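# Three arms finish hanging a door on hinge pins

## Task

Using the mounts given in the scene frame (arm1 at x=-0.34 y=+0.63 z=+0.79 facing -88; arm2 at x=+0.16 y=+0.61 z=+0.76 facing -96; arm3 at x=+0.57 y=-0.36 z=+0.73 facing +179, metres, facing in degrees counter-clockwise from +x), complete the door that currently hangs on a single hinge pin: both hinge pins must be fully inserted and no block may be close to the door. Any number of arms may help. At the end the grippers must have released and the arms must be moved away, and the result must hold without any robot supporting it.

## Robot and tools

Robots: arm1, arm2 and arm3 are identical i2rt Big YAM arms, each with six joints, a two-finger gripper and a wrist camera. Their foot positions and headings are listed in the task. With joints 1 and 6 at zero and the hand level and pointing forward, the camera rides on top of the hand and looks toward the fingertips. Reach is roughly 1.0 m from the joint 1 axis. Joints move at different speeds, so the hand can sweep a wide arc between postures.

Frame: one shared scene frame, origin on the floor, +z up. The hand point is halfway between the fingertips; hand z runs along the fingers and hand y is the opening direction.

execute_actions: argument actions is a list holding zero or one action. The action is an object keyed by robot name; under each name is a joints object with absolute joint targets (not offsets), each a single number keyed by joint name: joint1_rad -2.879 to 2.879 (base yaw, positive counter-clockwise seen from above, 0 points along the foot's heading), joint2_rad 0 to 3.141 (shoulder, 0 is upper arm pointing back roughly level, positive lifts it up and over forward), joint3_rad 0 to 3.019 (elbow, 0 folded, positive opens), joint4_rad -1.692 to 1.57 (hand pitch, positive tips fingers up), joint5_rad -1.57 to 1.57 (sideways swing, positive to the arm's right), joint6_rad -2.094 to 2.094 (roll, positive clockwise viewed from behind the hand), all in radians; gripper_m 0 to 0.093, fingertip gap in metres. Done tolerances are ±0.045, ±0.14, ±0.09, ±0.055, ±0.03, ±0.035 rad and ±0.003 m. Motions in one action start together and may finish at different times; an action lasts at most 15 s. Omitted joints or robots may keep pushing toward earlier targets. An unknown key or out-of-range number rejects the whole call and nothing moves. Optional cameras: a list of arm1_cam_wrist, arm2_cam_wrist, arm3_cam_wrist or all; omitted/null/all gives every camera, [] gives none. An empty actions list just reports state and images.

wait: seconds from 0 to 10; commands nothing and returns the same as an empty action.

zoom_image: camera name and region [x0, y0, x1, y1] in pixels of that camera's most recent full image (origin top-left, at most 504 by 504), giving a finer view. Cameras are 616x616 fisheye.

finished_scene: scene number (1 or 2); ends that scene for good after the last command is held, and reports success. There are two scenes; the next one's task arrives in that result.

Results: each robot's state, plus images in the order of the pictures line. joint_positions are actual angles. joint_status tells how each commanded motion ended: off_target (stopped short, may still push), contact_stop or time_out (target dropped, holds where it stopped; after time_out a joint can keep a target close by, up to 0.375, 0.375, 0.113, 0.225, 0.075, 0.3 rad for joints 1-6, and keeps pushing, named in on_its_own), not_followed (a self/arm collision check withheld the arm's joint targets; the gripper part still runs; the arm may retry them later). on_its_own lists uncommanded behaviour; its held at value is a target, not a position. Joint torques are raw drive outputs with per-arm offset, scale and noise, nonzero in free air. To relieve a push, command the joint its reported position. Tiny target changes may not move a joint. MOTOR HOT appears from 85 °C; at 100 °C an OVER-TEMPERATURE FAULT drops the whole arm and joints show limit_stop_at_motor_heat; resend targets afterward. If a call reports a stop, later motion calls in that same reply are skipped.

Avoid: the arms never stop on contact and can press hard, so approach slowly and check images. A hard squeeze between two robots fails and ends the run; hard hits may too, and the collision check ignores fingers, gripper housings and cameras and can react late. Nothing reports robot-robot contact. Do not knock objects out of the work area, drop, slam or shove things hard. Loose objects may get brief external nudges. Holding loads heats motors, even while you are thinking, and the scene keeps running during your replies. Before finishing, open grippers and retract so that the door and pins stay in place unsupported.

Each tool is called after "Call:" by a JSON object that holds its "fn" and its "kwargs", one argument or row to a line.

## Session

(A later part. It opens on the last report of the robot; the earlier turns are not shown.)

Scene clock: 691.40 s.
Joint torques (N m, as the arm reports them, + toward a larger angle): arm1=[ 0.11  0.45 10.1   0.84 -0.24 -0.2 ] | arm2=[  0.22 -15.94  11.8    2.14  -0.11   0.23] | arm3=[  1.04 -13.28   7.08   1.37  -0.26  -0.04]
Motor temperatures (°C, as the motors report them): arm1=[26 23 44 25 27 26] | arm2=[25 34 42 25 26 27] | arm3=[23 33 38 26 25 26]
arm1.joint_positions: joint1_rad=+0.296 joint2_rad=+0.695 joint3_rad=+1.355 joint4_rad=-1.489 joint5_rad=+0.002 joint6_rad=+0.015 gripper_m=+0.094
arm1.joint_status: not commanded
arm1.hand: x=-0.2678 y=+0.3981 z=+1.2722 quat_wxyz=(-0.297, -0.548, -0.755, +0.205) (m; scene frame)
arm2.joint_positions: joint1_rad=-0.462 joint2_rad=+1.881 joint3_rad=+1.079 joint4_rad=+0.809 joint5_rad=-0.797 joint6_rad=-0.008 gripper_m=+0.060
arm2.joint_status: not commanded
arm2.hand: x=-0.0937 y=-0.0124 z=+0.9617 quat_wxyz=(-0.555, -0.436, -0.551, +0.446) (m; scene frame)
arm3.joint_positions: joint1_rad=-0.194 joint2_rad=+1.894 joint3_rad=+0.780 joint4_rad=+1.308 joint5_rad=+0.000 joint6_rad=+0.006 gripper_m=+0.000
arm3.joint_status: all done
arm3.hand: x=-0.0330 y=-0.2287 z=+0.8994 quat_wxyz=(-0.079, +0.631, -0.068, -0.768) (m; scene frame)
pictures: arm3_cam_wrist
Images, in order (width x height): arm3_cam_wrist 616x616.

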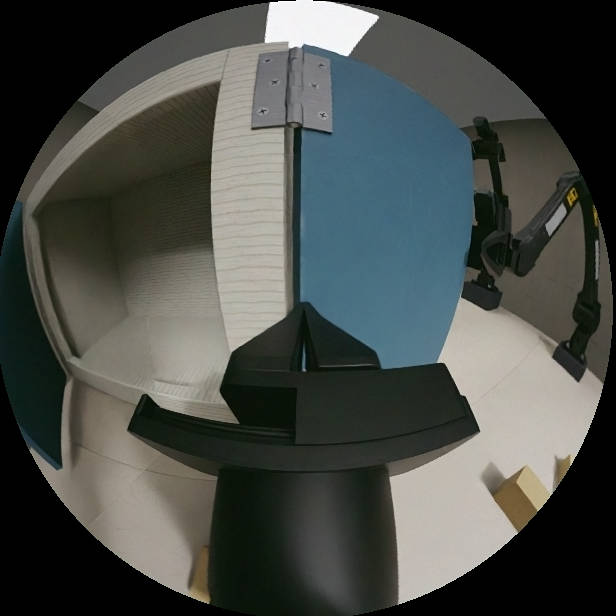

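Call:
{"fn": "execute_actions", "kwargs": {
  "actions": [
    {"arm3":{"joints":{"joint1_rad":-0.16}}}
  ],
  "cameras": []
}}

Call:
{"fn": "execute_actions", "kwargs": {
  "actions": [
    {"arm3":{"joints":{"joint2_rad":1.97,"joint4_rad":1.35}}}
  ],
  "cameras": ["arm3_cam_wrist"]
}}

Scene clock: 695.97 s.
Joint torques (N m, as the arm reports them, + toward a larger angle): arm1=[ 0.07  0.49 10.1   0.81 -0.23 -0.21] | arm2=[  0.23 -15.88  11.78   2.    -0.11   0.21] | arm3=[  1.83 -13.3    6.98   1.45  -0.39  -0.01]
Motor temperatures (°C, as the motors report them): arm1=[26 23 44 25 27 26] | arm2=[25 34 42 25 26 27] | arm3=[23 33 38 26 25 26]
arm1.joint_positions: joint1_rad=+0.296 joint2_rad=+0.695 joint3_rad=+1.355 joint4_rad=-1.489 joint5_rad=+0.002 joint6_rad=+0.015 gripper_m=+0.094
arm1.joint_status: not commanded
arm1.hand: x=-0.2678 y=+0.3981 z=+1.2722 quat_wxyz=(-0.297, -0.548, -0.755, +0.205) (m; scene frame)
arm2.joint_positions: joint1_rad=-0.462 joint2_rad=+1.881 joint3_rad=+1.079 joint4_rad=+0.809 joint5_rad=-0.797 joint6_rad=-0.008 gripper_m=+0.060
arm2.joint_status: not commanded
arm2.hand: x=-0.0937 y=-0.0124 z=+0.9617 quat_wxyz=(-0.555, -0.436, -0.551, +0.446) (m; scene frame)
arm3.joint_positions: joint1_rad=-0.178 joint2_rad=+1.894 joint3_rad=+0.780 joint4_rad=+1.308 joint5_rad=+0.004 joint6_rad=+0.006 gripper_m=+0.000
arm3.joint_status: all done
arm3.hand: x=-0.0349 y=-0.2377 z=+0.8994 quat_wxyz=(-0.074, +0.632, -0.064, -0.769) (m; scene frame)
pictures: none
No camera images: the call's "cameras" was empty. Leave "cameras" out to get every camera's image.

Scene clock: 696.67 s.
Joint torques (N m, as the arm reports them, + toward a larger angle): arm1=[ 0.04  0.4  10.09  0.87 -0.23 -0.2 ] | arm2=[  0.62 -15.77  11.73   2.01  -0.11   0.2 ] | arm3=[  1.85 -10.43   6.68   1.76  -0.43  -0.03]
Motor temperatures (°C, as the motors report them): arm1=[26 23 44 25 27 26] | arm2=[25 34 42 25 26 27] | arm3=[23 33 38 26 25 26]
arm1.joint_positions: joint1_rad=+0.296 joint2_rad=+0.695 joint3_rad=+1.355 joint4_rad=-1.489 joint5_rad=+0.002 joint6_rad=+0.015 gripper_m=+0.094
arm1.joint_status: not commanded
arm1.hand: x=-0.2678 y=+0.3981 z=+1.2722 quat_wxyz=(-0.297, -0.548, -0.755, +0.205) (m; scene frame)
arm2.joint_positions: joint1_rad=-0.462 joint2_rad=+1.881 joint3_rad=+1.079 joint4_rad=+0.809 joint5_rad=-0.797 joint6_rad=-0.008 gripper_m=+0.060
arm2.joint_status: not commanded
arm2.hand: x=-0.0937 y=-0.0124 z=+0.9617 quat_wxyz=(-0.555, -0.436, -0.551, +0.446) (m; scene frame)
arm3.joint_positions: joint1_rad=-0.178 joint2_rad=+1.943 joint3_rad=+0.781 joint4_rad=+1.347 joint5_rad=+0.004 joint6_rad=+0.006 gripper_m=+0.000
arm3.joint_status: all done
arm3.hand: x=-0.0348 y=-0.2377 z=+0.8801 quat_wxyz=(-0.074, +0.636, -0.065, -0.766) (m; scene frame)
pictures: arm3_cam_wrist
Images, in order (width x height): arm3_cam_wrist 616x616.

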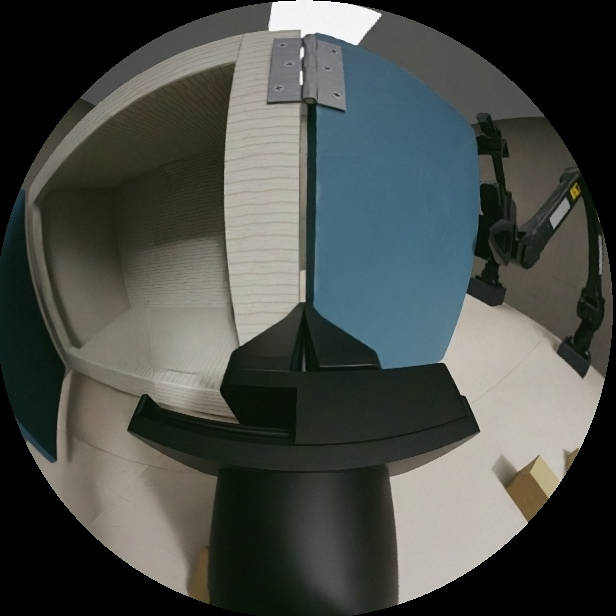

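Call:
{"fn": "execute_actions", "kwargs": {
  "actions": [
    {"arm3":{"joints":{"joint2_rad":2.06,"joint4_rad":1.4}}}
  ],
  "cameras": ["arm3_cam_wrist"]
}}

Call:
{"fn": "execute_actions", "kwargs": {
  "actions": [
    {"arm3":{"joints":{"joint2_rad":1.9,"joint3_rad":0.6,"joint4_rad":1.3,"joint1_rad":-0.19}}}
  ],
  "cameras": ["arm3_cam_wrist"]
}}

Scene clock: 701.13 s.
Joint torques (N m, as the arm reports them, + toward a larger angle): arm1=[ 0.14  0.5  10.07  0.85 -0.22 -0.2 ] | arm2=[  0.19 -16.33  11.81   1.99  -0.12   0.19] | arm3=[ 1.75 -9.32  5.52  1.04 -0.41 -0.01]
Motor temperatures (°C, as the motors report them): arm1=[26 23 44 25 27 26] | arm2=[25 34 42 25 26 27] | arm3=[23 33 39 26 25 26]
arm1.joint_positions: joint1_rad=+0.296 joint2_rad=+0.695 joint3_rad=+1.355 joint4_rad=-1.489 joint5_rad=+0.002 joint6_rad=+0.015 gripper_m=+0.094
arm1.joint_status: not commanded
arm1.hand: x=-0.2678 y=+0.3981 z=+1.2722 quat_wxyz=(-0.297, -0.548, -0.755, +0.205) (m; scene frame)
arm2.joint_positions: joint1_rad=-0.462 joint2_rad=+1.881 joint3_rad=+1.079 joint4_rad=+0.809 joint5_rad=-0.797 joint6_rad=-0.008 gripper_m=+0.060
arm2.joint_status: not commanded
arm2.hand: x=-0.0937 y=-0.0124 z=+0.9617 quat_wxyz=(-0.555, -0.436, -0.551, +0.446) (m; scene frame)
arm3.joint_positions: joint1_rad=-0.178 joint2_rad=+2.013 joint3_rad=+0.787 joint4_rad=+1.419 joint5_rad=+0.004 joint6_rad=+0.005 gripper_m=+0.000
arm3.joint_status: all done
arm3.hand: x=-0.0343 y=-0.2378 z=+0.8584 quat_wxyz=(-0.074, +0.632, -0.064, -0.768) (m; scene frame)
pictures: arm3_cam_wrist
Images, in order (width x height): arm3_cam_wrist 616x616.

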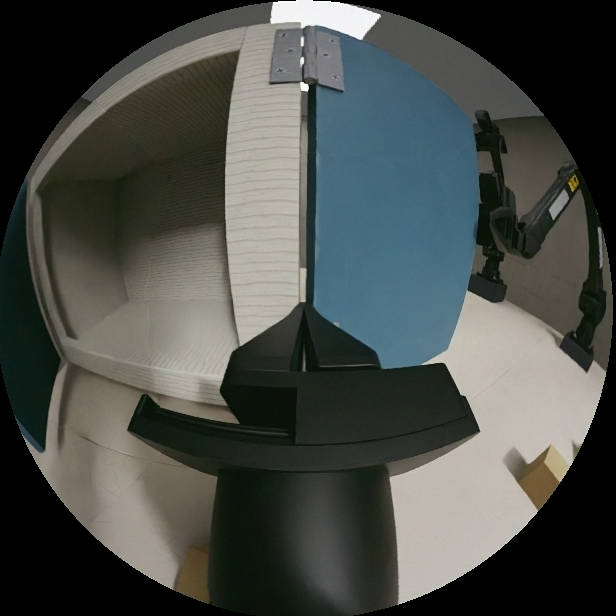

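Scene clock: 701.97 s.
Joint torques (N m, as the arm reports them, + toward a larger angle): arm1=[ 0.15  0.43 10.1   0.86 -0.23 -0.19] | arm2=[  0.61 -16.    11.75   2.03  -0.15   0.23] | arm3=[ -0.68 -12.76   3.95   1.46  -0.33   0.  ]
Motor temperatures (°C, as the motors report them): arm1=[26 23 44 25 27 26] | arm2=[25 34 42 25 26 27] | arm3=[23 33 38 26 25 26]
arm1.joint_positions: joint1_rad=+0.296 joint2_rad=+0.695 joint3_rad=+1.355 joint4_rad=-1.489 joint5_rad=+0.002 joint6_rad=+0.015 gripper_m=+0.094
arm1.joint_status: not commanded
arm1.hand: x=-0.2678 y=+0.3981 z=+1.2722 quat_wxyz=(-0.297, -0.548, -0.755, +0.205) (m; scene frame)
arm2.joint_positions: joint1_rad=-0.462 joint2_rad=+1.881 joint3_rad=+1.079 joint4_rad=+0.809 joint5_rad=-0.797 joint6_rad=-0.008 gripper_m=+0.060
arm2.joint_status: not commanded
arm2.hand: x=-0.0937 y=-0.0124 z=+0.9617 quat_wxyz=(-0.555, -0.436, -0.551, +0.446) (m; scene frame)
arm3.joint_positions: joint1_rad=-0.178 joint2_rad=+1.923 joint3_rad=+0.599 joint4_rad=+1.310 joint5_rad=+0.001 joint6_rad=+0.005 gripper_m=+0.000
arm3.joint_status: all done
arm3.hand: x=+0.0250 y=-0.2497 z=+0.8154 quat_wxyz=(-0.067, +0.709, -0.071, -0.699) (m; scene frame)
pictures: arm3_cam_wrist
Images, in order (width x height): arm3_cam_wrist 616x616.

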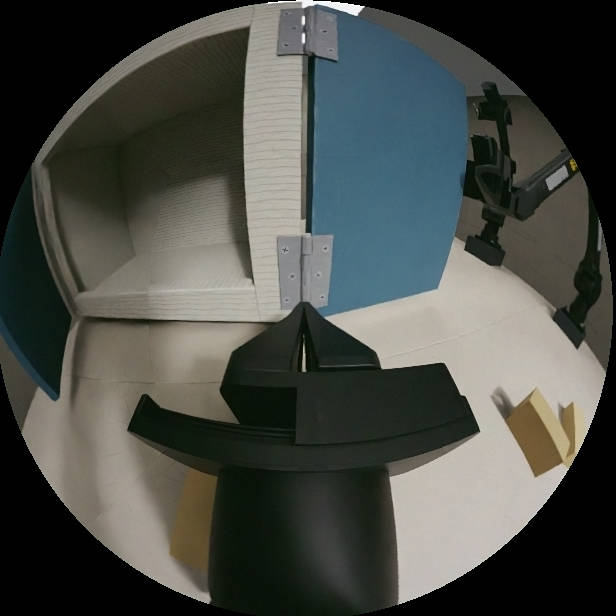

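Call:
{"fn": "zoom_image", "kwargs": {
  "camera": "arm3_cam_wrist",
  "region": [250, 0, 370, 320]
}}

Region (250, 0, 370, 320) of arm3_cam_wrist's 616x616 image, scaled by 1.575, with more detail than that image has; it fills the left 189 columns of this view, and the rest is white.

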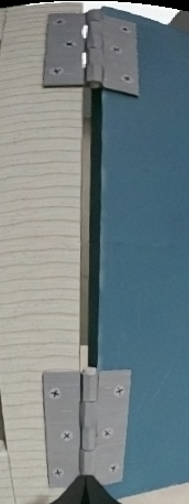

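Call:
{"fn": "zoom_image", "kwargs": {
  "camera": "arm3_cam_wrist",
  "region": [280, 215, 340, 315]
}}

Region (280, 215, 340, 315) of arm3_cam_wrist's 616x616 image, scaled by 5.040, with more detail than that image has; it fills the left 302 columns of this view, and the rest is white.

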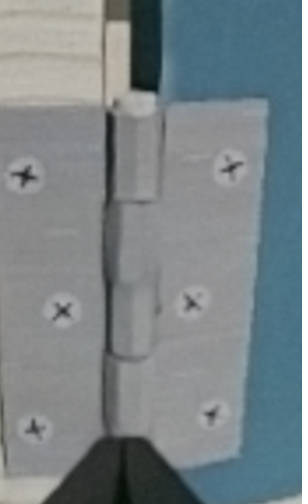

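Call:
{"fn": "execute_actions", "kwargs": {
  "actions": [
    {"arm3":{"joints":{"joint2_rad":1.87,"joint3_rad":0.66,"joint4_rad":1.37}}}
  ],
  "cameras": []
}}

Call:
{"fn": "execute_actions", "kwargs": {
  "actions": [
    {"arm3":{"joints":{"joint1_rad":-0.16,"joint2_rad":1.93,"joint3_rad":0.8,"joint4_rad":1.35}}}
  ],
  "cameras": ["arm3_cam_wrist"]
}}

Scene clock: 714.00 s.
Joint torques (N m, as the arm reports them, + toward a larger angle): arm1=[ 0.04  0.48 10.07  0.85 -0.23 -0.21] | arm2=[  0.44 -15.76  11.76   2.08  -0.13   0.2 ] | arm3=[ -0.65 -12.08   6.29   2.36  -0.3   -0.04]
Motor temperatures (°C, as the motors report them): arm1=[26 23 44 25 27 26] | arm2=[25 34 42 25 26 27] | arm3=[23 33 38 26 25 26]
arm1.joint_positions: joint1_rad=+0.296 joint2_rad=+0.695 joint3_rad=+1.355 joint4_rad=-1.489 joint5_rad=+0.002 joint6_rad=+0.015 gripper_m=+0.094
arm1.joint_status: not commanded
arm1.hand: x=-0.2678 y=+0.3981 z=+1.2722 quat_wxyz=(-0.297, -0.548, -0.755, +0.205) (m; scene frame)
arm2.joint_positions: joint1_rad=-0.462 joint2_rad=+1.881 joint3_rad=+1.079 joint4_rad=+0.809 joint5_rad=-0.797 joint6_rad=-0.008 gripper_m=+0.060
arm2.joint_status: not commanded
arm2.hand: x=-0.0937 y=-0.0124 z=+0.9617 quat_wxyz=(-0.555, -0.436, -0.551, +0.446) (m; scene frame)
arm3.joint_positions: joint1_rad=-0.178 joint2_rad=+1.885 joint3_rad=+0.639 joint4_rad=+1.351 joint5_rad=+0.001 joint6_rad=+0.005 gripper_m=+0.000
arm3.joint_status: all done
arm3.hand: x=+0.0106 y=-0.2469 z=+0.8603 quat_wxyz=(-0.071, +0.666, -0.067, -0.740) (m; scene frame)
pictures: none
No camera images: the call's "cameras" was empty. Leave "cameras" out to get every camera's image.

Scene clock: 714.87 s.
Joint torques (N m, as the arm reports them, + toward a larger angle): arm1=[ 0.12  0.51 10.12  0.83 -0.23 -0.21] | arm2=[ -0.18 -16.36  11.72   1.89  -0.13   0.22] | arm3=[  1.84 -11.55   6.98   1.67  -0.31  -0.01]
Motor temperatures (°C, as the motors report them): arm1=[26 23 44 25 27 26] | arm2=[25 34 42 25 26 27] | arm3=[23 33 38 26 25 26]
arm1.joint_positions: joint1_rad=+0.296 joint2_rad=+0.695 joint3_rad=+1.355 joint4_rad=-1.489 joint5_rad=+0.002 joint6_rad=+0.015 gripper_m=+0.094
arm1.joint_status: not commanded
arm1.hand: x=-0.2678 y=+0.3981 z=+1.2722 quat_wxyz=(-0.297, -0.548, -0.755, +0.205) (m; scene frame)
arm2.joint_positions: joint1_rad=-0.462 joint2_rad=+1.881 joint3_rad=+1.079 joint4_rad=+0.809 joint5_rad=-0.797 joint6_rad=-0.008 gripper_m=+0.060
arm2.joint_status: not commanded
arm2.hand: x=-0.0937 y=-0.0124 z=+0.9617 quat_wxyz=(-0.555, -0.436, -0.551, +0.446) (m; scene frame)
arm3.joint_positions: joint1_rad=-0.176 joint2_rad=+1.919 joint3_rad=+0.778 joint4_rad=+1.351 joint5_rad=+0.001 joint6_rad=+0.005 gripper_m=+0.000
arm3.joint_status: all done
arm3.hand: x=-0.0333 y=-0.2397 z=+0.8938 quat_wxyz=(-0.073, +0.626, -0.062, -0.774) (m; scene frame)
pictures: arm3_cam_wrist
Images, in order (width x height): arm3_cam_wrist 616x616.

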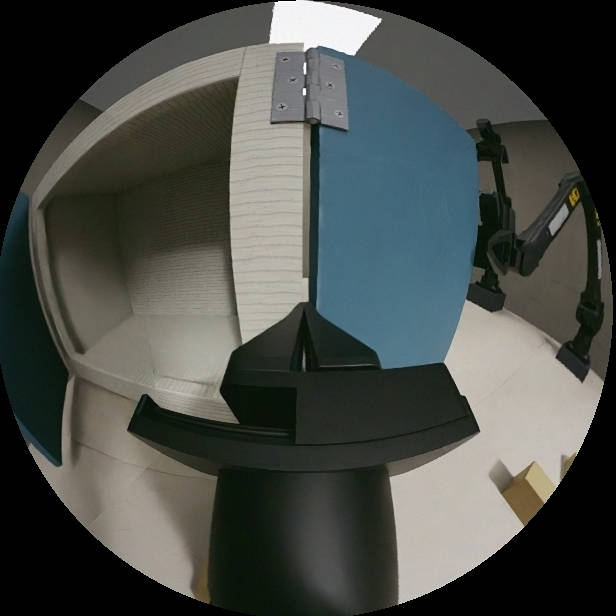

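Call:
{"fn": "execute_actions", "kwargs": {
  "actions": [
    {"arm3":{"joints":{"joint1_rad":-0.205}}}
  ],
  "cameras": ["arm3_cam_wrist"]
}}

Call:
{"fn": "execute_actions", "kwargs": {
  "actions": [
    {"arm3":{"joints":{"joint2_rad":2.11,"joint4_rad":1.42}}}
  ],
  "cameras": ["arm3_cam_wrist"]
}}

Call:
{"fn": "execute_actions", "kwargs": {
  "actions": [
    {"arm3":{"joints":{"joint2_rad":1.9,"joint3_rad":0.6,"joint4_rad":1.3}}}
  ],
  "cameras": ["arm3_cam_wrist"]
}}

Call:
{"fn": "zoom_image", "kwargs": {
  "camera": "arm3_cam_wrist",
  "region": [270, 215, 350, 315]
}}

Scene clock: 723.17 s.
Joint torques (N m, as the arm reports them, + toward a larger angle): arm1=[ 0.1   0.47 10.1   0.85 -0.23 -0.19] | arm2=[  0.03 -16.07  11.89   1.95  -0.11   0.2 ] | arm3=[ -0.35 -11.1    7.07   1.7   -0.27   0.  ]
Motor temperatures (°C, as the motors report them): arm1=[26 23 45 25 27 26] | arm2=[25 34 43 25 26 27] | arm3=[23 33 38 27 25 26]
arm1.joint_positions: joint1_rad=+0.296 joint2_rad=+0.695 joint3_rad=+1.355 joint4_rad=-1.489 joint5_rad=+0.002 joint6_rad=+0.015 gripper_m=+0.094
arm1.joint_status: not commanded
arm1.hand: x=-0.2678 y=+0.3981 z=+1.2722 quat_wxyz=(-0.297, -0.548, -0.755, +0.205) (m; scene frame)
arm2.joint_positions: joint1_rad=-0.462 joint2_rad=+1.881 joint3_rad=+1.079 joint4_rad=+0.809 joint5_rad=-0.797 joint6_rad=-0.008 gripper_m=+0.060
arm2.joint_status: not commanded
arm2.hand: x=-0.0937 y=-0.0124 z=+0.9617 quat_wxyz=(-0.555, -0.436, -0.551, +0.446) (m; scene frame)
arm3.joint_positions: joint1_rad=-0.192 joint2_rad=+1.919 joint3_rad=+0.778 joint4_rad=+1.351 joint5_rad=+0.000 joint6_rad=+0.005 gripper_m=+0.000
arm3.joint_status: all done
arm3.hand: x=-0.0313 y=-0.2299 z=+0.8938 quat_wxyz=(-0.079, +0.626, -0.067, -0.773) (m; scene frame)
pictures: arm3_cam_wrist
Images, in order (width x height): arm3_cam_wrist 616x616.

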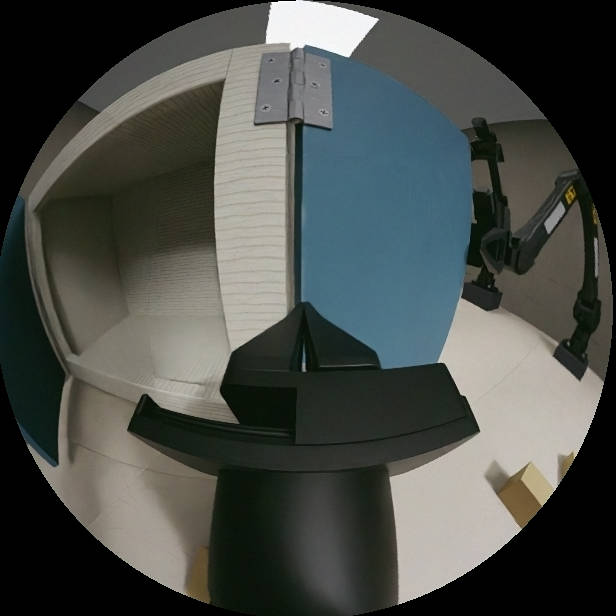

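Scene clock: 724.17 s.
Joint torques (N m, as the arm reports them, + toward a larger angle): arm1=[-0.03  0.44 10.1   0.86 -0.23 -0.2 ] | arm2=[  0.49 -16.35  11.74   2.04  -0.13   0.21] | arm3=[ -0.35 -13.33   5.13   1.79  -0.3    0.01]
Motor temperatures (°C, as the motors report them): arm1=[26 23 45 25 27 26] | arm2=[25 34 43 25 26 27] | arm3=[23 33 38 27 25 26]
arm1.joint_positions: joint1_rad=+0.296 joint2_rad=+0.695 joint3_rad=+1.355 joint4_rad=-1.489 joint5_rad=+0.002 joint6_rad=+0.015 gripper_m=+0.094
arm1.joint_status: not commanded
arm1.hand: x=-0.2678 y=+0.3981 z=+1.2722 quat_wxyz=(-0.297, -0.548, -0.755, +0.205) (m; scene frame)
arm2.joint_positions: joint1_rad=-0.462 joint2_rad=+1.881 joint3_rad=+1.079 joint4_rad=+0.809 joint5_rad=-0.797 joint6_rad=-0.008 gripper_m=+0.060
arm2.joint_status: not commanded
arm2.hand: x=-0.0937 y=-0.0124 z=+0.9617 quat_wxyz=(-0.555, -0.436, -0.551, +0.446) (m; scene frame)
arm3.joint_positions: joint1_rad=-0.197 joint2_rad=+2.114 joint3_rad=+0.782 joint4_rad=+1.420 joint5_rad=+0.001 joint6_rad=+0.005 gripper_m=+0.000
arm3.joint_status: all done
arm3.hand: x=-0.0273 y=-0.2275 z=+0.7967 quat_wxyz=(-0.077, +0.671, -0.074, -0.733) (m; scene frame)
pictures: arm3_cam_wrist
Images, in order (width x height): arm3_cam_wrist 616x616.

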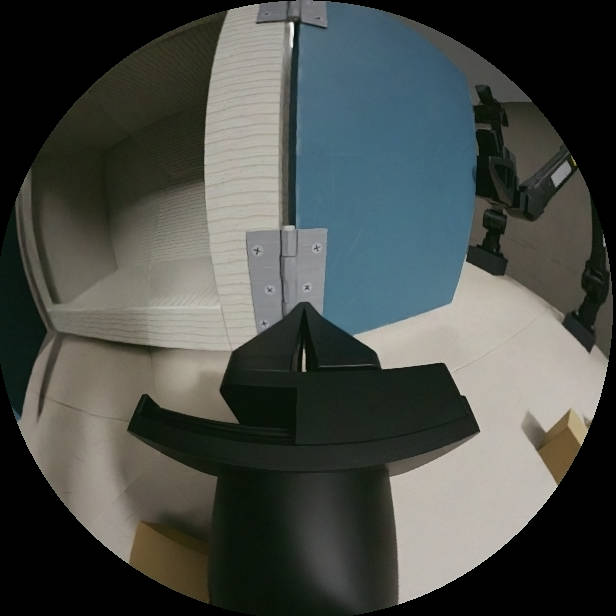

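Scene clock: 725.13 s.
Joint torques (N m, as the arm reports them, + toward a larger angle): arm1=[-0.02  0.44 10.08  0.86 -0.23 -0.2 ] | arm2=[  0.08 -16.04  11.74   1.95  -0.12   0.2 ] | arm3=[ -0.22 -11.26   3.78   1.33  -0.32  -0.03]
Motor temperatures (°C, as the motors report them): arm1=[26 23 45 25 27 26] | arm2=[25 34 43 25 26 27] | arm3=[23 33 38 27 25 26]
arm1.joint_positions: joint1_rad=+0.296 joint2_rad=+0.695 joint3_rad=+1.355 joint4_rad=-1.489 joint5_rad=+0.002 joint6_rad=+0.015 gripper_m=+0.094
arm1.joint_status: not commanded
arm1.hand: x=-0.2678 y=+0.3981 z=+1.2722 quat_wxyz=(-0.297, -0.548, -0.755, +0.205) (m; scene frame)
arm2.joint_positions: joint1_rad=-0.462 joint2_rad=+1.881 joint3_rad=+1.079 joint4_rad=+0.809 joint5_rad=-0.797 joint6_rad=-0.008 gripper_m=+0.060
arm2.joint_status: not commanded
arm2.hand: x=-0.0937 y=-0.0124 z=+0.9617 quat_wxyz=(-0.555, -0.436, -0.551, +0.446) (m; scene frame)
arm3.joint_positions: joint1_rad=-0.197 joint2_rad=+1.904 joint3_rad=+0.604 joint4_rad=+1.311 joint5_rad=+0.001 joint6_rad=+0.005 gripper_m=+0.000
arm3.joint_status: all done
arm3.hand: x=+0.0246 y=-0.2387 z=+0.8277 quat_wxyz=(-0.074, +0.699, -0.077, -0.707) (m; scene frame)
pictures: arm3_cam_wrist
Images, in order (width x height): arm3_cam_wrist 616x616.

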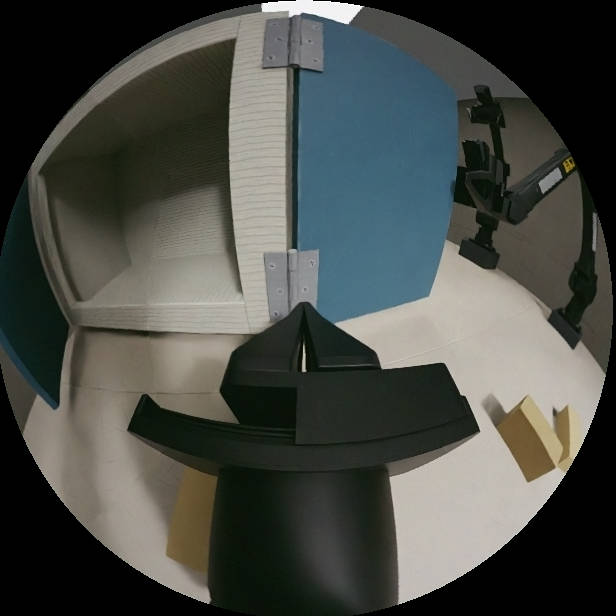

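Region (270, 215, 350, 315) of arm3_cam_wrist's 616x616 image, scaled by 5.040, with more detail than that image has; it fills the left 403 columns of this view, and the rest is white.

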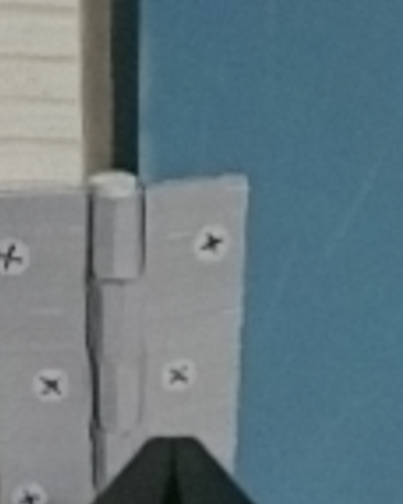

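Call:
{"fn": "execute_actions", "kwargs": {
  "actions": [
    {"arm3":{"joints":{"joint2_rad":1.2,"joint3_rad":0.9,"joint4_rad":-0.6,"gripper_m":0.09}},"arm2":{"joints":{"gripper_m":0.09,"joint1_rad":-0.638,"joint2_rad":1.777,"joint3_rad":0.895,"joint4_rad":0.883,"joint5_rad":-0.959}}}
  ]
}}

Scene clock: 734.93 s.
Joint torques (N m, as the arm reports them, + toward a larger angle): arm1=[ 0.03  0.38 10.07  0.81 -0.22 -0.2 ] | arm2=[  0.48 -11.87   7.98   2.4   -0.1    0.17] | arm3=[-0.48 -6.64 10.82  1.02  0.01  0.05]
Motor temperatures (°C, as the motors report them): arm1=[26 23 45 25 27 26] | arm2=[25 34 42 25 26 27] | arm3=[23 33 38 26 25 26]
arm1.joint_positions: joint1_rad=+0.296 joint2_rad=+0.695 joint3_rad=+1.355 joint4_rad=-1.489 joint5_rad=+0.002 joint6_rad=+0.015 gripper_m=+0.094
arm1.joint_status: not commanded
arm1.hand: x=-0.2678 y=+0.3981 z=+1.2722 quat_wxyz=(-0.297, -0.548, -0.755, +0.205) (m; scene frame)
arm2.joint_positions: joint1_rad=-0.648 joint2_rad=+1.768 joint3_rad=+0.892 joint4_rad=+0.861 joint5_rad=-0.956 joint6_rad=-0.007 gripper_m=+0.090
arm2.joint_status: all done
arm2.hand: x=-0.1357 y=+0.0926 z=+0.9566 quat_wxyz=(-0.549, -0.451, -0.545, +0.445) (m; scene frame)
arm3.joint_positions: joint1_rad=-0.197 joint2_rad=+1.192 joint3_rad=+0.883 joint4_rad=-0.590 joint5_rad=-0.006 joint6_rad=+0.000 gripper_m=+0.090
arm3.joint_status: all done
arm3.hand: x=+0.1182 y=-0.2604 z=+0.9259 quat_wxyz=(-0.032, +0.939, -0.099, -0.328) (m; scene frame)
pictures: arm1_cam_wrist, arm2_cam_wrist, arm3_cam_wrist
Images, in order (width x height): arm1_cam_wrist 616x616, arm2_cam_wrist 616x616, arm3_cam_wrist 616x616.

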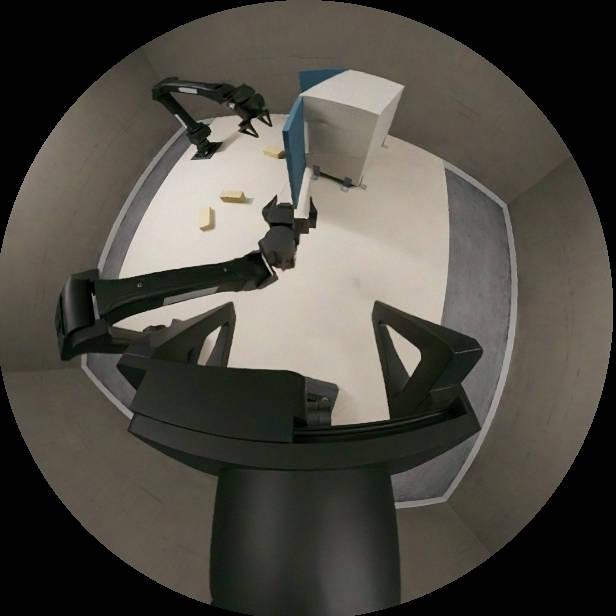

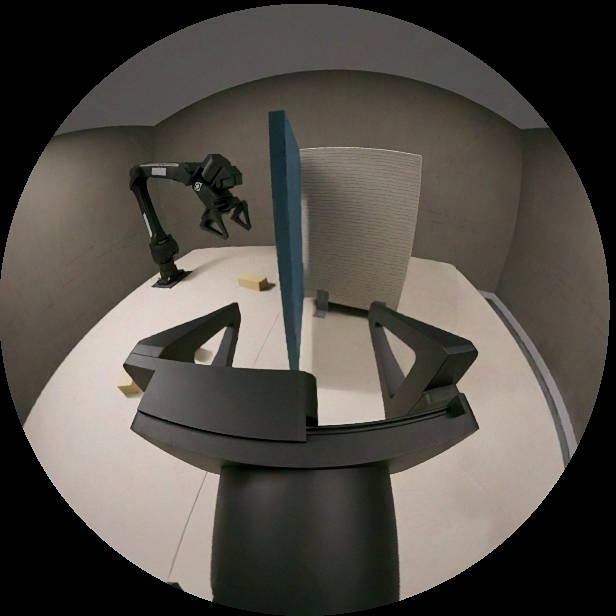

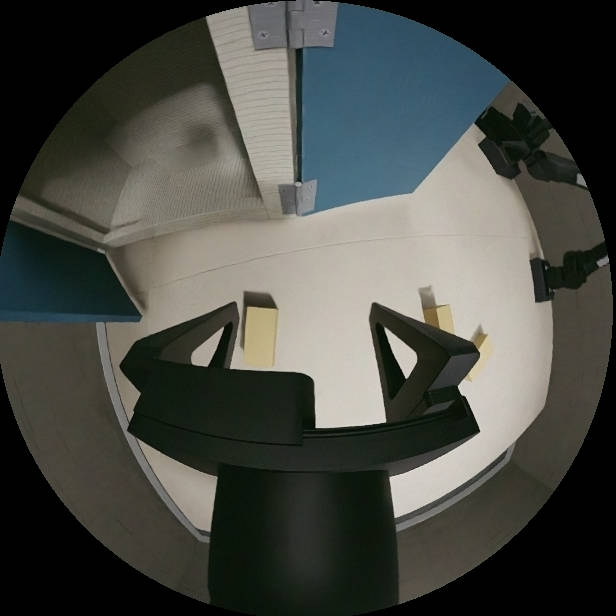

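Call:
{"fn": "execute_actions", "kwargs": {
  "actions": [
    {"arm3":{"joints":{"joint1_rad":-0.05,"joint2_rad":1.37,"joint3_rad":0.85,"joint4_rad":-0.68}},"arm2":{"joints":{"joint1_rad":-0.7,"joint2_rad":1.3,"joint3_rad":0.9,"joint4_rad":0.3}}}
  ],
  "cameras": ["arm3_cam_wrist"]
}}

Scene clock: 747.90 s.
Joint torques (N m, as the arm reports them, + toward a larger angle): arm1=[ 0.04  0.44 10.07  0.82 -0.24 -0.2 ] | arm2=[-0.74 -8.35 11.27  0.87 -0.12  0.19] | arm3=[-0.05 -9.63  8.7   0.64 -0.05  0.04]
Motor temperatures (°C, as the motors report them): arm1=[26 23 45 25 27 26] | arm2=[25 33 41 25 26 27] | arm3=[23 32 41 26 25 26]
arm1.joint_positions: joint1_rad=+0.296 joint2_rad=+0.695 joint3_rad=+1.355 joint4_rad=-1.489 joint5_rad=+0.002 joint6_rad=+0.015 gripper_m=+0.094
arm1.joint_status: not commanded
arm1.hand: x=-0.2678 y=+0.3981 z=+1.2722 quat_wxyz=(-0.297, -0.548, -0.755, +0.205) (m; scene frame)
arm2.joint_positions: joint1_rad=-0.697 joint2_rad=+1.289 joint3_rad=+0.892 joint4_rad=+0.319 joint5_rad=-0.957 joint6_rad=-0.007 gripper_m=+0.090
arm2.joint_status: all done
arm2.hand: x=-0.1085 y=+0.1597 z=+1.1155 quat_wxyz=(-0.540, -0.486, -0.531, +0.435) (m; scene frame)
arm3.joint_positions: joint1_rad=-0.047 joint2_rad=+1.382 joint3_rad=+0.842 joint4_rad=-0.673 joint5_rad=-0.005 joint6_rad=+0.000 gripper_m=+0.090
arm3.joint_status: all done
arm3.hand: x=+0.1395 y=-0.3305 z=+0.8153 quat_wxyz=(-0.004, +0.984, -0.031, -0.178) (m; scene frame)
pictures: arm3_cam_wrist
Images, in order (width x height): arm3_cam_wrist 616x616.

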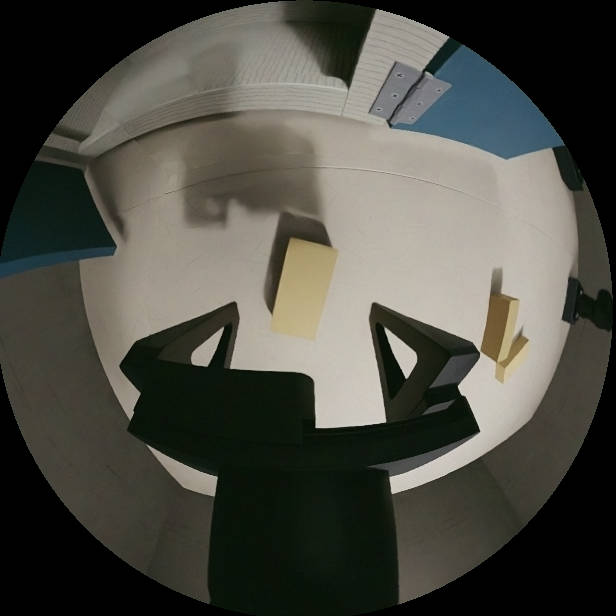

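Call:
{"fn": "execute_actions", "kwargs": {
  "actions": [
    {"arm3":{"joints":{"joint2_rad":1.53,"joint3_rad":0.72,"joint4_rad":-0.43}}}
  ],
  "cameras": ["arm3_cam_wrist"]
}}

Call:
{"fn": "execute_actions", "kwargs": {
  "actions": [
    {"arm3":{"joints":{"gripper_m":0.0}}}
  ],
  "cameras": ["arm3_cam_wrist"]
}}

Scene clock: 758.53 s.
Joint torques (N m, as the arm reports them, + toward a larger angle): arm1=[ 0.2   0.49 10.08  0.86 -0.23 -0.2 ] | arm2=[-0.59 -8.28 11.24  0.83 -0.1   0.19] | arm3=[ 0.2  -7.65  6.47  1.54  0.05  0.  ]
Motor temperatures (°C, as the motors report them): arm1=[26 23 45 25 27 26] | arm2=[25 32 42 25 26 27] | arm3=[23 32 41 26 25 26]
arm1.joint_positions: joint1_rad=+0.296 joint2_rad=+0.695 joint3_rad=+1.355 joint4_rad=-1.489 joint5_rad=+0.002 joint6_rad=+0.015 gripper_m=+0.094
arm1.joint_status: not commanded
arm1.hand: x=-0.2678 y=+0.3981 z=+1.2722 quat_wxyz=(-0.297, -0.548, -0.755, +0.205) (m; scene frame)
arm2.joint_positions: joint1_rad=-0.697 joint2_rad=+1.289 joint3_rad=+0.892 joint4_rad=+0.319 joint5_rad=-0.957 joint6_rad=-0.007 gripper_m=+0.090
arm2.joint_status: not commanded
arm2.hand: x=-0.1085 y=+0.1597 z=+1.1155 quat_wxyz=(-0.540, -0.486, -0.531, +0.435) (m; scene frame)
arm3.joint_positions: joint1_rad=-0.050 joint2_rad=+1.514 joint3_rad=+0.724 joint4_rad=-0.446 joint5_rad=-0.007 joint6_rad=+0.005 gripper_m=+0.090
arm3.joint_status: all done
arm3.hand: x=+0.1535 y=-0.3306 z=+0.7354 quat_wxyz=(-0.002, +0.986, -0.034, -0.166) (m; scene frame)
pictures: arm3_cam_wrist
Images, in order (width x height): arm3_cam_wrist 616x616.

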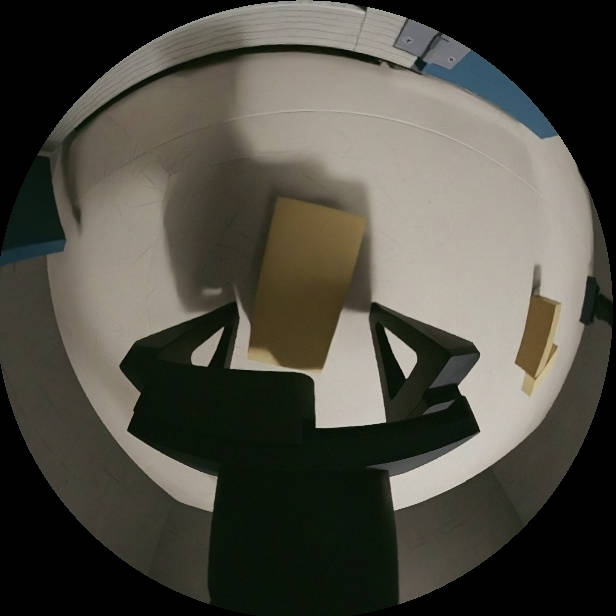

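Scene clock: 759.23 s.
Joint torques (N m, as the arm reports them, + toward a larger angle): arm1=[ 0.21  0.53 10.06  0.87 -0.23 -0.2 ] | arm2=[-0.71 -7.98 11.27  0.88 -0.11  0.16] | arm3=[ 0.39 -7.56  6.62  1.57 -0.01  0.  ]
Motor temperatures (°C, as the motors report them): arm1=[26 23 45 25 27 26] | arm2=[25 32 42 25 26 27] | arm3=[23 32 41 26 25 26]
arm1.joint_positions: joint1_rad=+0.296 joint2_rad=+0.695 joint3_rad=+1.355 joint4_rad=-1.489 joint5_rad=+0.002 joint6_rad=+0.015 gripper_m=+0.094
arm1.joint_status: not commanded
arm1.hand: x=-0.2678 y=+0.3981 z=+1.2722 quat_wxyz=(-0.297, -0.548, -0.755, +0.205) (m; scene frame)
arm2.joint_positions: joint1_rad=-0.697 joint2_rad=+1.289 joint3_rad=+0.892 joint4_rad=+0.319 joint5_rad=-0.957 joint6_rad=-0.007 gripper_m=+0.090
arm2.joint_status: not commanded
arm2.hand: x=-0.1085 y=+0.1597 z=+1.1155 quat_wxyz=(-0.540, -0.486, -0.531, +0.435) (m; scene frame)
arm3.joint_positions: joint1_rad=-0.050 joint2_rad=+1.514 joint3_rad=+0.724 joint4_rad=-0.446 joint5_rad=-0.006 joint6_rad=+0.004 gripper_m=+0.046
arm3.joint_status: gripper_m off_target (ended at +0.046, target +0.000)
arm3.hand: x=+0.1535 y=-0.3304 z=+0.7354 quat_wxyz=(-0.003, +0.986, -0.034, -0.166) (m; scene frame)
pictures: arm3_cam_wrist
Images, in order (width x height): arm3_cam_wrist 616x616.

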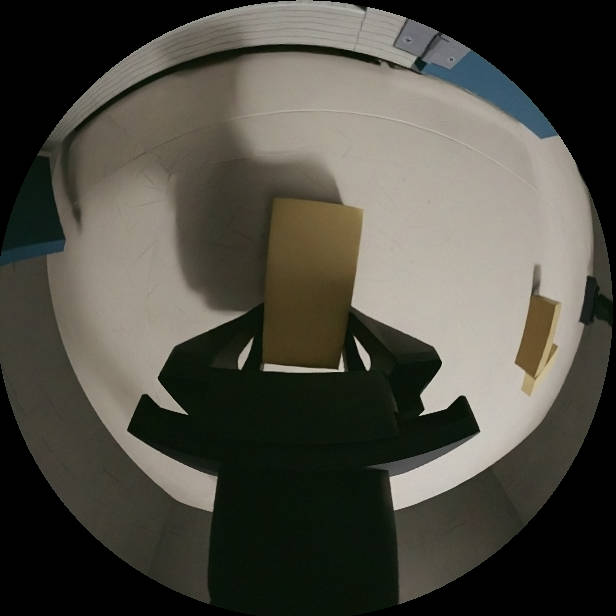

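Call:
{"fn": "execute_actions", "kwargs": {
  "actions": [
    {"arm3":{"joints":{"joint2_rad":1.3,"joint3_rad":0.85,"joint4_rad":-0.75}}}
  ],
  "cameras": []
}}

Call:
{"fn": "execute_actions", "kwargs": {
  "actions": [
    {"arm3":{"joints":{"joint1_rad":-1.3}}}
  ],
  "cameras": ["arm3_cam_wrist"]
}}

Scene clock: 764.70 s.
Joint torques (N m, as the arm reports them, + toward a larger angle): arm1=[ 0.09  0.41 10.1   0.83 -0.23 -0.21] | arm2=[-0.94 -8.31 11.23  0.67 -0.11  0.19] | arm3=[ 0.15 -6.62 11.11  0.63  0.02  0.  ]
Motor temperatures (°C, as the motors report them): arm1=[26 23 45 25 27 26] | arm2=[25 32 42 25 26 27] | arm3=[23 32 41 26 25 26]
arm1.joint_positions: joint1_rad=+0.296 joint2_rad=+0.695 joint3_rad=+1.355 joint4_rad=-1.489 joint5_rad=+0.002 joint6_rad=+0.015 gripper_m=+0.094
arm1.joint_status: not commanded
arm1.hand: x=-0.2678 y=+0.3981 z=+1.2722 quat_wxyz=(-0.297, -0.548, -0.755, +0.205) (m; scene frame)
arm2.joint_positions: joint1_rad=-0.697 joint2_rad=+1.289 joint3_rad=+0.892 joint4_rad=+0.319 joint5_rad=-0.957 joint6_rad=-0.007 gripper_m=+0.090
arm2.joint_status: not commanded
arm2.hand: x=-0.1085 y=+0.1597 z=+1.1155 quat_wxyz=(-0.540, -0.486, -0.531, +0.435) (m; scene frame)
arm3.joint_positions: joint1_rad=-0.050 joint2_rad=+1.290 joint3_rad=+0.819 joint4_rad=-0.741 joint5_rad=-0.006 joint6_rad=+0.004 gripper_m=+0.046
arm3.joint_status: all done
arm3.hand: x=+0.1619 y=-0.3310 z=+0.8364 quat_wxyz=(-0.003, +0.983, -0.034, -0.178) (m; scene frame)
pictures: none
No camera images: the call's "cameras" was empty. Leave "cameras" out to get every camera's image.

Scene clock: 766.33 s.
Joint torques (N m, as the arm reports them, + toward a larger angle): arm1=[ 0.13  0.4  10.09  0.87 -0.23 -0.2 ] | arm2=[-0.48 -8.41 11.26  0.82 -0.09  0.16] | arm3=[-0.34 -6.79 10.99  0.65 -0.12  0.03]
Motor temperatures (°C, as the motors report them): arm1=[26 23 45 25 27 26] | arm2=[25 32 42 25 26 27] | arm3=[23 32 42 26 25 26]
arm1.joint_positions: joint1_rad=+0.296 joint2_rad=+0.695 joint3_rad=+1.355 joint4_rad=-1.489 joint5_rad=+0.002 joint6_rad=+0.015 gripper_m=+0.094
arm1.joint_status: not commanded
arm1.hand: x=-0.2678 y=+0.3981 z=+1.2722 quat_wxyz=(-0.297, -0.548, -0.755, +0.205) (m; scene frame)
arm2.joint_positions: joint1_rad=-0.697 joint2_rad=+1.289 joint3_rad=+0.892 joint4_rad=+0.319 joint5_rad=-0.957 joint6_rad=-0.007 gripper_m=+0.090
arm2.joint_status: not commanded
arm2.hand: x=-0.1085 y=+0.1597 z=+1.1155 quat_wxyz=(-0.540, -0.486, -0.531, +0.435) (m; scene frame)
arm3.joint_positions: joint1_rad=-1.295 joint2_rad=+1.292 joint3_rad=+0.819 joint4_rad=-0.741 joint5_rad=-0.003 joint6_rad=+0.004 gripper_m=+0.046
arm3.joint_status: all done
arm3.hand: x=+0.4648 y=+0.0377 z=+0.8361 quat_wxyz=(-0.107, +0.779, -0.601, -0.142) (m; scene frame)
pictures: arm3_cam_wrist
Images, in order (width x height): arm3_cam_wrist 616x616.

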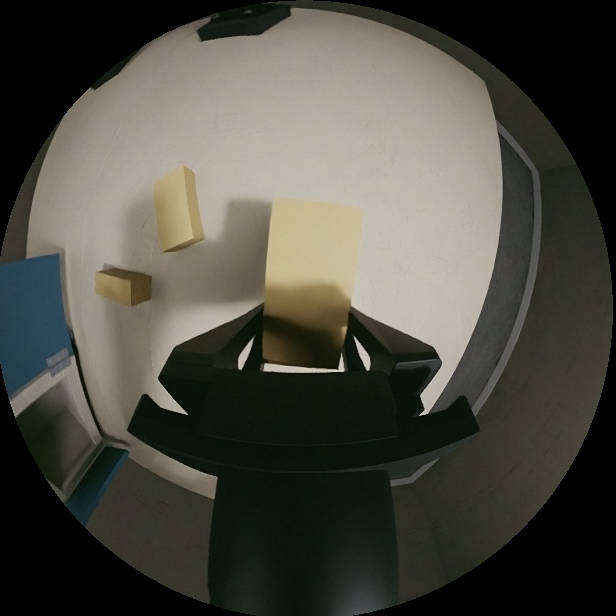

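Call:
{"fn": "execute_actions", "kwargs": {
  "actions": [
    {"arm3":{"joints":{"joint1_rad":-1.2,"joint2_rad":1.515,"joint3_rad":0.72,"joint4_rad":-0.44}}}
  ],
  "cameras": []
}}

Call:
{"fn": "execute_actions", "kwargs": {
  "actions": [
    {"arm3":{"joints":{"gripper_m":0.09}}}
  ],
  "cameras": []
}}

Call:
{"fn": "execute_actions", "kwargs": {
  "actions": [
    {"arm3":{"joints":{"joint2_rad":1.3,"joint3_rad":0.87,"joint4_rad":-0.75}}}
  ],
  "cameras": []
}}

Call:
{"fn": "execute_actions", "kwargs": {
  "actions": [
    {"arm3":{"joints":{"joint1_rad":-0.72,"joint2_rad":1.5,"joint3_rad":1.08,"joint4_rad":-0.78}}}
  ],
  "cameras": ["arm3_cam_wrist"]
}}

Scene clock: 775.87 s.
Joint torques (N m, as the arm reports them, + toward a larger angle): arm1=[ 0.16  0.5  10.04  0.82 -0.23 -0.21] | arm2=[-0.67 -8.19 11.13  0.79 -0.1   0.2 ] | arm3=[ 1.   -7.67  7.29  1.72 -0.21 -0.01]
Motor temperatures (°C, as the motors report them): arm1=[26 23 45 25 27 26] | arm2=[25 32 42 25 26 27] | arm3=[23 32 43 26 25 26]
arm1.joint_positions: joint1_rad=+0.296 joint2_rad=+0.695 joint3_rad=+1.355 joint4_rad=-1.489 joint5_rad=+0.002 joint6_rad=+0.015 gripper_m=+0.094
arm1.joint_status: not commanded
arm1.hand: x=-0.2678 y=+0.3981 z=+1.2722 quat_wxyz=(-0.297, -0.548, -0.755, +0.205) (m; scene frame)
arm2.joint_positions: joint1_rad=-0.697 joint2_rad=+1.289 joint3_rad=+0.892 joint4_rad=+0.319 joint5_rad=-0.957 joint6_rad=-0.007 gripper_m=+0.090
arm2.joint_status: not commanded
arm2.hand: x=-0.1085 y=+0.1597 z=+1.1155 quat_wxyz=(-0.540, -0.486, -0.531, +0.435) (m; scene frame)
arm3.joint_positions: joint1_rad=-1.202 joint2_rad=+1.502 joint3_rad=+0.716 joint4_rad=-0.458 joint5_rad=-0.001 joint6_rad=+0.006 gripper_m=+0.044
arm3.joint_status: all done
arm3.hand: x=+0.4280 y=+0.0296 z=+0.7369 quat_wxyz=(-0.092, +0.808, -0.567, -0.134) (m; scene frame)
pictures: none
No camera images: the call's "cameras" was empty. Leave "cameras" out to get every camera's image.

Scene clock: 776.57 s.
Joint torques (N m, as the arm reports them, + toward a larger angle): arm1=[ 0.21  0.54 10.06  0.86 -0.23 -0.2 ] | arm2=[-0.84 -7.89 11.29  0.79 -0.13  0.18] | arm3=[ 0.62 -7.25  7.24  1.55 -0.22 -0.01]
Motor temperatures (°C, as the motors report them): arm1=[26 23 45 25 27 26] | arm2=[25 32 42 25 26 27] | arm3=[23 32 43 26 25 26]
arm1.joint_positions: joint1_rad=+0.296 joint2_rad=+0.695 joint3_rad=+1.355 joint4_rad=-1.489 joint5_rad=+0.002 joint6_rad=+0.015 gripper_m=+0.094
arm1.joint_status: not commanded
arm1.hand: x=-0.2678 y=+0.3981 z=+1.2722 quat_wxyz=(-0.297, -0.548, -0.755, +0.205) (m; scene frame)
arm2.joint_positions: joint1_rad=-0.697 joint2_rad=+1.289 joint3_rad=+0.892 joint4_rad=+0.319 joint5_rad=-0.957 joint6_rad=-0.007 gripper_m=+0.090
arm2.joint_status: not commanded
arm2.hand: x=-0.1085 y=+0.1597 z=+1.1155 quat_wxyz=(-0.540, -0.486, -0.531, +0.435) (m; scene frame)
arm3.joint_positions: joint1_rad=-1.202 joint2_rad=+1.502 joint3_rad=+0.716 joint4_rad=-0.456 joint5_rad=-0.001 joint6_rad=+0.006 gripper_m=+0.090
arm3.joint_status: all done
arm3.hand: x=+0.4278 y=+0.0299 z=+0.7370 quat_wxyz=(-0.093, +0.807, -0.567, -0.135) (m; scene frame)
pictures: none
No camera images: the call's "cameras" was empty. Leave "cameras" out to get every camera's image.

Scene clock: 777.63 s.
Joint torques (N m, as the arm reports them, + toward a larger angle): arm1=[ 0.18  0.42 10.07  0.9  -0.24 -0.19] | arm2=[-0.69 -8.39 11.16  0.89 -0.13  0.18] | arm3=[ 0.57 -6.24 10.63  0.69 -0.2  -0.02]
Motor temperatures (°C, as the motors report them): arm1=[26 23 45 25 27 26] | arm2=[25 32 42 25 26 27] | arm3=[23 32 43 26 25 26]
arm1.joint_positions: joint1_rad=+0.296 joint2_rad=+0.695 joint3_rad=+1.355 joint4_rad=-1.489 joint5_rad=+0.002 joint6_rad=+0.015 gripper_m=+0.094
arm1.joint_status: not commanded
arm1.hand: x=-0.2678 y=+0.3981 z=+1.2722 quat_wxyz=(-0.297, -0.548, -0.755, +0.205) (m; scene frame)
arm2.joint_positions: joint1_rad=-0.697 joint2_rad=+1.289 joint3_rad=+0.892 joint4_rad=+0.319 joint5_rad=-0.957 joint6_rad=-0.007 gripper_m=+0.090
arm2.joint_status: not commanded
arm2.hand: x=-0.1085 y=+0.1597 z=+1.1155 quat_wxyz=(-0.540, -0.486, -0.531, +0.435) (m; scene frame)
arm3.joint_positions: joint1_rad=-1.202 joint2_rad=+1.287 joint3_rad=+0.846 joint4_rad=-0.739 joint5_rad=-0.001 joint6_rad=+0.006 gripper_m=+0.090
arm3.joint_status: all done
arm3.hand: x=+0.4252 y=+0.0370 z=+0.8499 quat_wxyz=(-0.111, +0.803, -0.564, -0.160) (m; scene frame)
pictures: none
No camera images: the call's "cameras" was empty. Leave "cameras" out to get every camera's image.

Scene clock: 778.77 s.
Joint torques (N m, as the arm reports them, + toward a larger angle): arm1=[ 0.11  0.4  10.13  0.91 -0.23 -0.21] | arm2=[-0.54 -8.28 11.25  0.85 -0.09  0.19] | arm3=[ -0.84 -10.5   11.84   0.81  -0.13  -0.02]
Motor temperatures (°C, as the motors report them): arm1=[26 23 45 25 27 26] | arm2=[25 32 42 25 26 27] | arm3=[23 32 43 26 25 26]
arm1.joint_positions: joint1_rad=+0.296 joint2_rad=+0.695 joint3_rad=+1.355 joint4_rad=-1.489 joint5_rad=+0.002 joint6_rad=+0.015 gripper_m=+0.094
arm1.joint_status: not commanded
arm1.hand: x=-0.2678 y=+0.3981 z=+1.2722 quat_wxyz=(-0.297, -0.548, -0.755, +0.205) (m; scene frame)
arm2.joint_positions: joint1_rad=-0.697 joint2_rad=+1.289 joint3_rad=+0.892 joint4_rad=+0.319 joint5_rad=-0.957 joint6_rad=-0.007 gripper_m=+0.090
arm2.joint_status: not commanded
arm2.hand: x=-0.1085 y=+0.1597 z=+1.1155 quat_wxyz=(-0.540, -0.486, -0.531, +0.435) (m; scene frame)
arm3.joint_positions: joint1_rad=-0.711 joint2_rad=+1.500 joint3_rad=+1.039 joint4_rad=-0.774 joint5_rad=-0.002 joint6_rad=+0.006 gripper_m=+0.090
arm3.joint_status: all done
arm3.hand: x=+0.2068 y=-0.0346 z=+0.8382 quat_wxyz=(-0.058, +0.921, -0.353, -0.157) (m; scene frame)
pictures: arm3_cam_wrist
Images, in order (width x height): arm3_cam_wrist 616x616.

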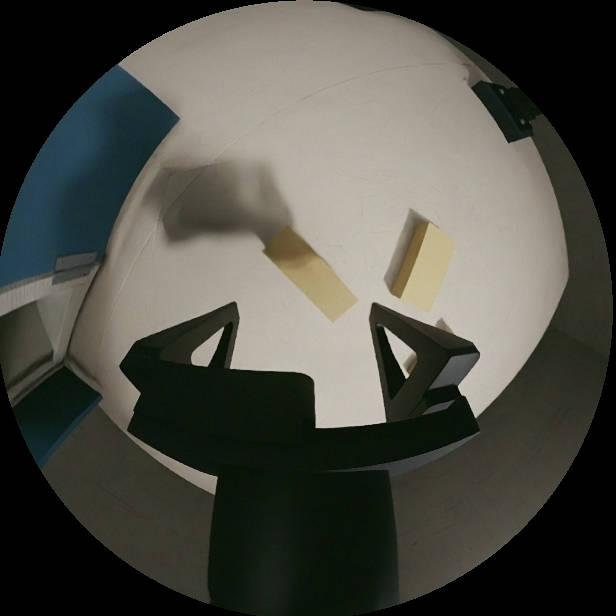

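Call:
{"fn": "execute_actions", "kwargs": {
  "actions": [
    {"arm3":{"joints":{"joint6_rad":-0.75}}}
  ],
  "cameras": []
}}

Call:
{"fn": "execute_actions", "kwargs": {
  "actions": [
    {"arm3":{"joints":{"joint2_rad":1.68,"joint3_rad":0.89,"joint4_rad":-0.45}}}
  ],
  "cameras": ["arm3_cam_wrist"]
}}

Scene clock: 787.77 s.
Joint torques (N m, as the arm reports them, + toward a larger angle): arm1=[ 0.16  0.48 10.09  0.87 -0.23 -0.2 ] | arm2=[-0.78 -8.02 11.18  0.85 -0.11  0.18] | arm3=[ -0.6  -10.21  12.01   0.64  -0.21  -0.03]
Motor temperatures (°C, as the motors report them): arm1=[26 23 45 25 27 26] | arm2=[25 31 42 25 26 27] | arm3=[23 32 45 26 25 26]
arm1.joint_positions: joint1_rad=+0.296 joint2_rad=+0.695 joint3_rad=+1.355 joint4_rad=-1.489 joint5_rad=+0.002 joint6_rad=+0.015 gripper_m=+0.094
arm1.joint_status: not commanded
arm1.hand: x=-0.2678 y=+0.3981 z=+1.2722 quat_wxyz=(-0.297, -0.548, -0.755, +0.205) (m; scene frame)
arm2.joint_positions: joint1_rad=-0.697 joint2_rad=+1.289 joint3_rad=+0.892 joint4_rad=+0.319 joint5_rad=-0.957 joint6_rad=-0.007 gripper_m=+0.090
arm2.joint_status: not commanded
arm2.hand: x=-0.1085 y=+0.1597 z=+1.1155 quat_wxyz=(-0.540, -0.486, -0.531, +0.435) (m; scene frame)
arm3.joint_positions: joint1_rad=-0.711 joint2_rad=+1.500 joint3_rad=+1.039 joint4_rad=-0.774 joint5_rad=-0.002 joint6_rad=-0.742 gripper_m=+0.090
arm3.joint_status: all done
arm3.hand: x=+0.2068 y=-0.0346 z=+0.8382 quat_wxyz=(-0.112, +0.986, +0.008, -0.125) (m; scene frame)
pictures: none
No camera images: the call's "cameras" was empty. Leave "cameras" out to get every camera's image.

Scene clock: 788.83 s.
Joint torques (N m, as the arm reports them, + toward a larger angle): arm1=[-0.06  0.54 10.07  0.87 -0.23 -0.2 ] | arm2=[-0.6  -7.99 11.16  0.77 -0.12  0.2 ] | arm3=[ 0.43 -8.17  5.96  1.57 -0.02 -0.04]
Motor temperatures (°C, as the motors report them): arm1=[26 23 45 25 27 26] | arm2=[25 31 42 25 26 27] | arm3=[23 32 45 26 25 26]
arm1.joint_positions: joint1_rad=+0.296 joint2_rad=+0.695 joint3_rad=+1.355 joint4_rad=-1.489 joint5_rad=+0.002 joint6_rad=+0.015 gripper_m=+0.094
arm1.joint_status: not commanded
arm1.hand: x=-0.2678 y=+0.3981 z=+1.2722 quat_wxyz=(-0.297, -0.548, -0.755, +0.205) (m; scene frame)
arm2.joint_positions: joint1_rad=-0.697 joint2_rad=+1.289 joint3_rad=+0.892 joint4_rad=+0.319 joint5_rad=-0.957 joint6_rad=-0.007 gripper_m=+0.090
arm2.joint_status: not commanded
arm2.hand: x=-0.1085 y=+0.1597 z=+1.1155 quat_wxyz=(-0.540, -0.486, -0.531, +0.435) (m; scene frame)
arm3.joint_positions: joint1_rad=-0.717 joint2_rad=+1.645 joint3_rad=+0.906 joint4_rad=-0.466 joint5_rad=-0.006 joint6_rad=-0.742 gripper_m=+0.090
arm3.joint_status: all done
arm3.hand: x=+0.2069 y=-0.0312 z=+0.7435 quat_wxyz=(-0.121, +0.983, +0.005, -0.137) (m; scene frame)
pictures: arm3_cam_wrist
Images, in order (width x height): arm3_cam_wrist 616x616.

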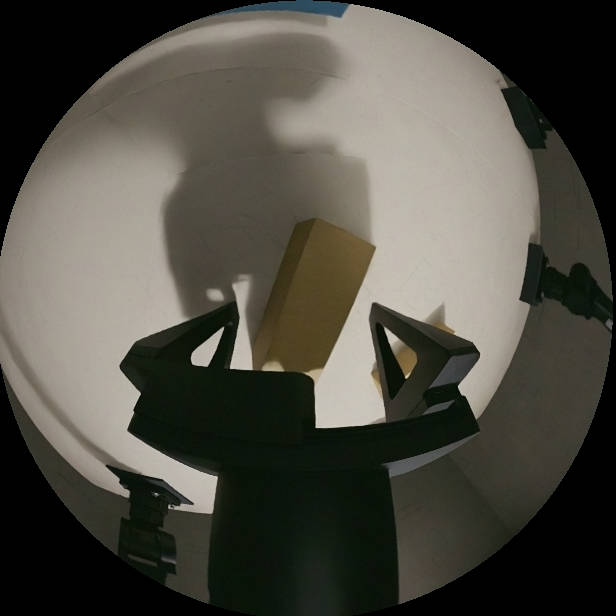

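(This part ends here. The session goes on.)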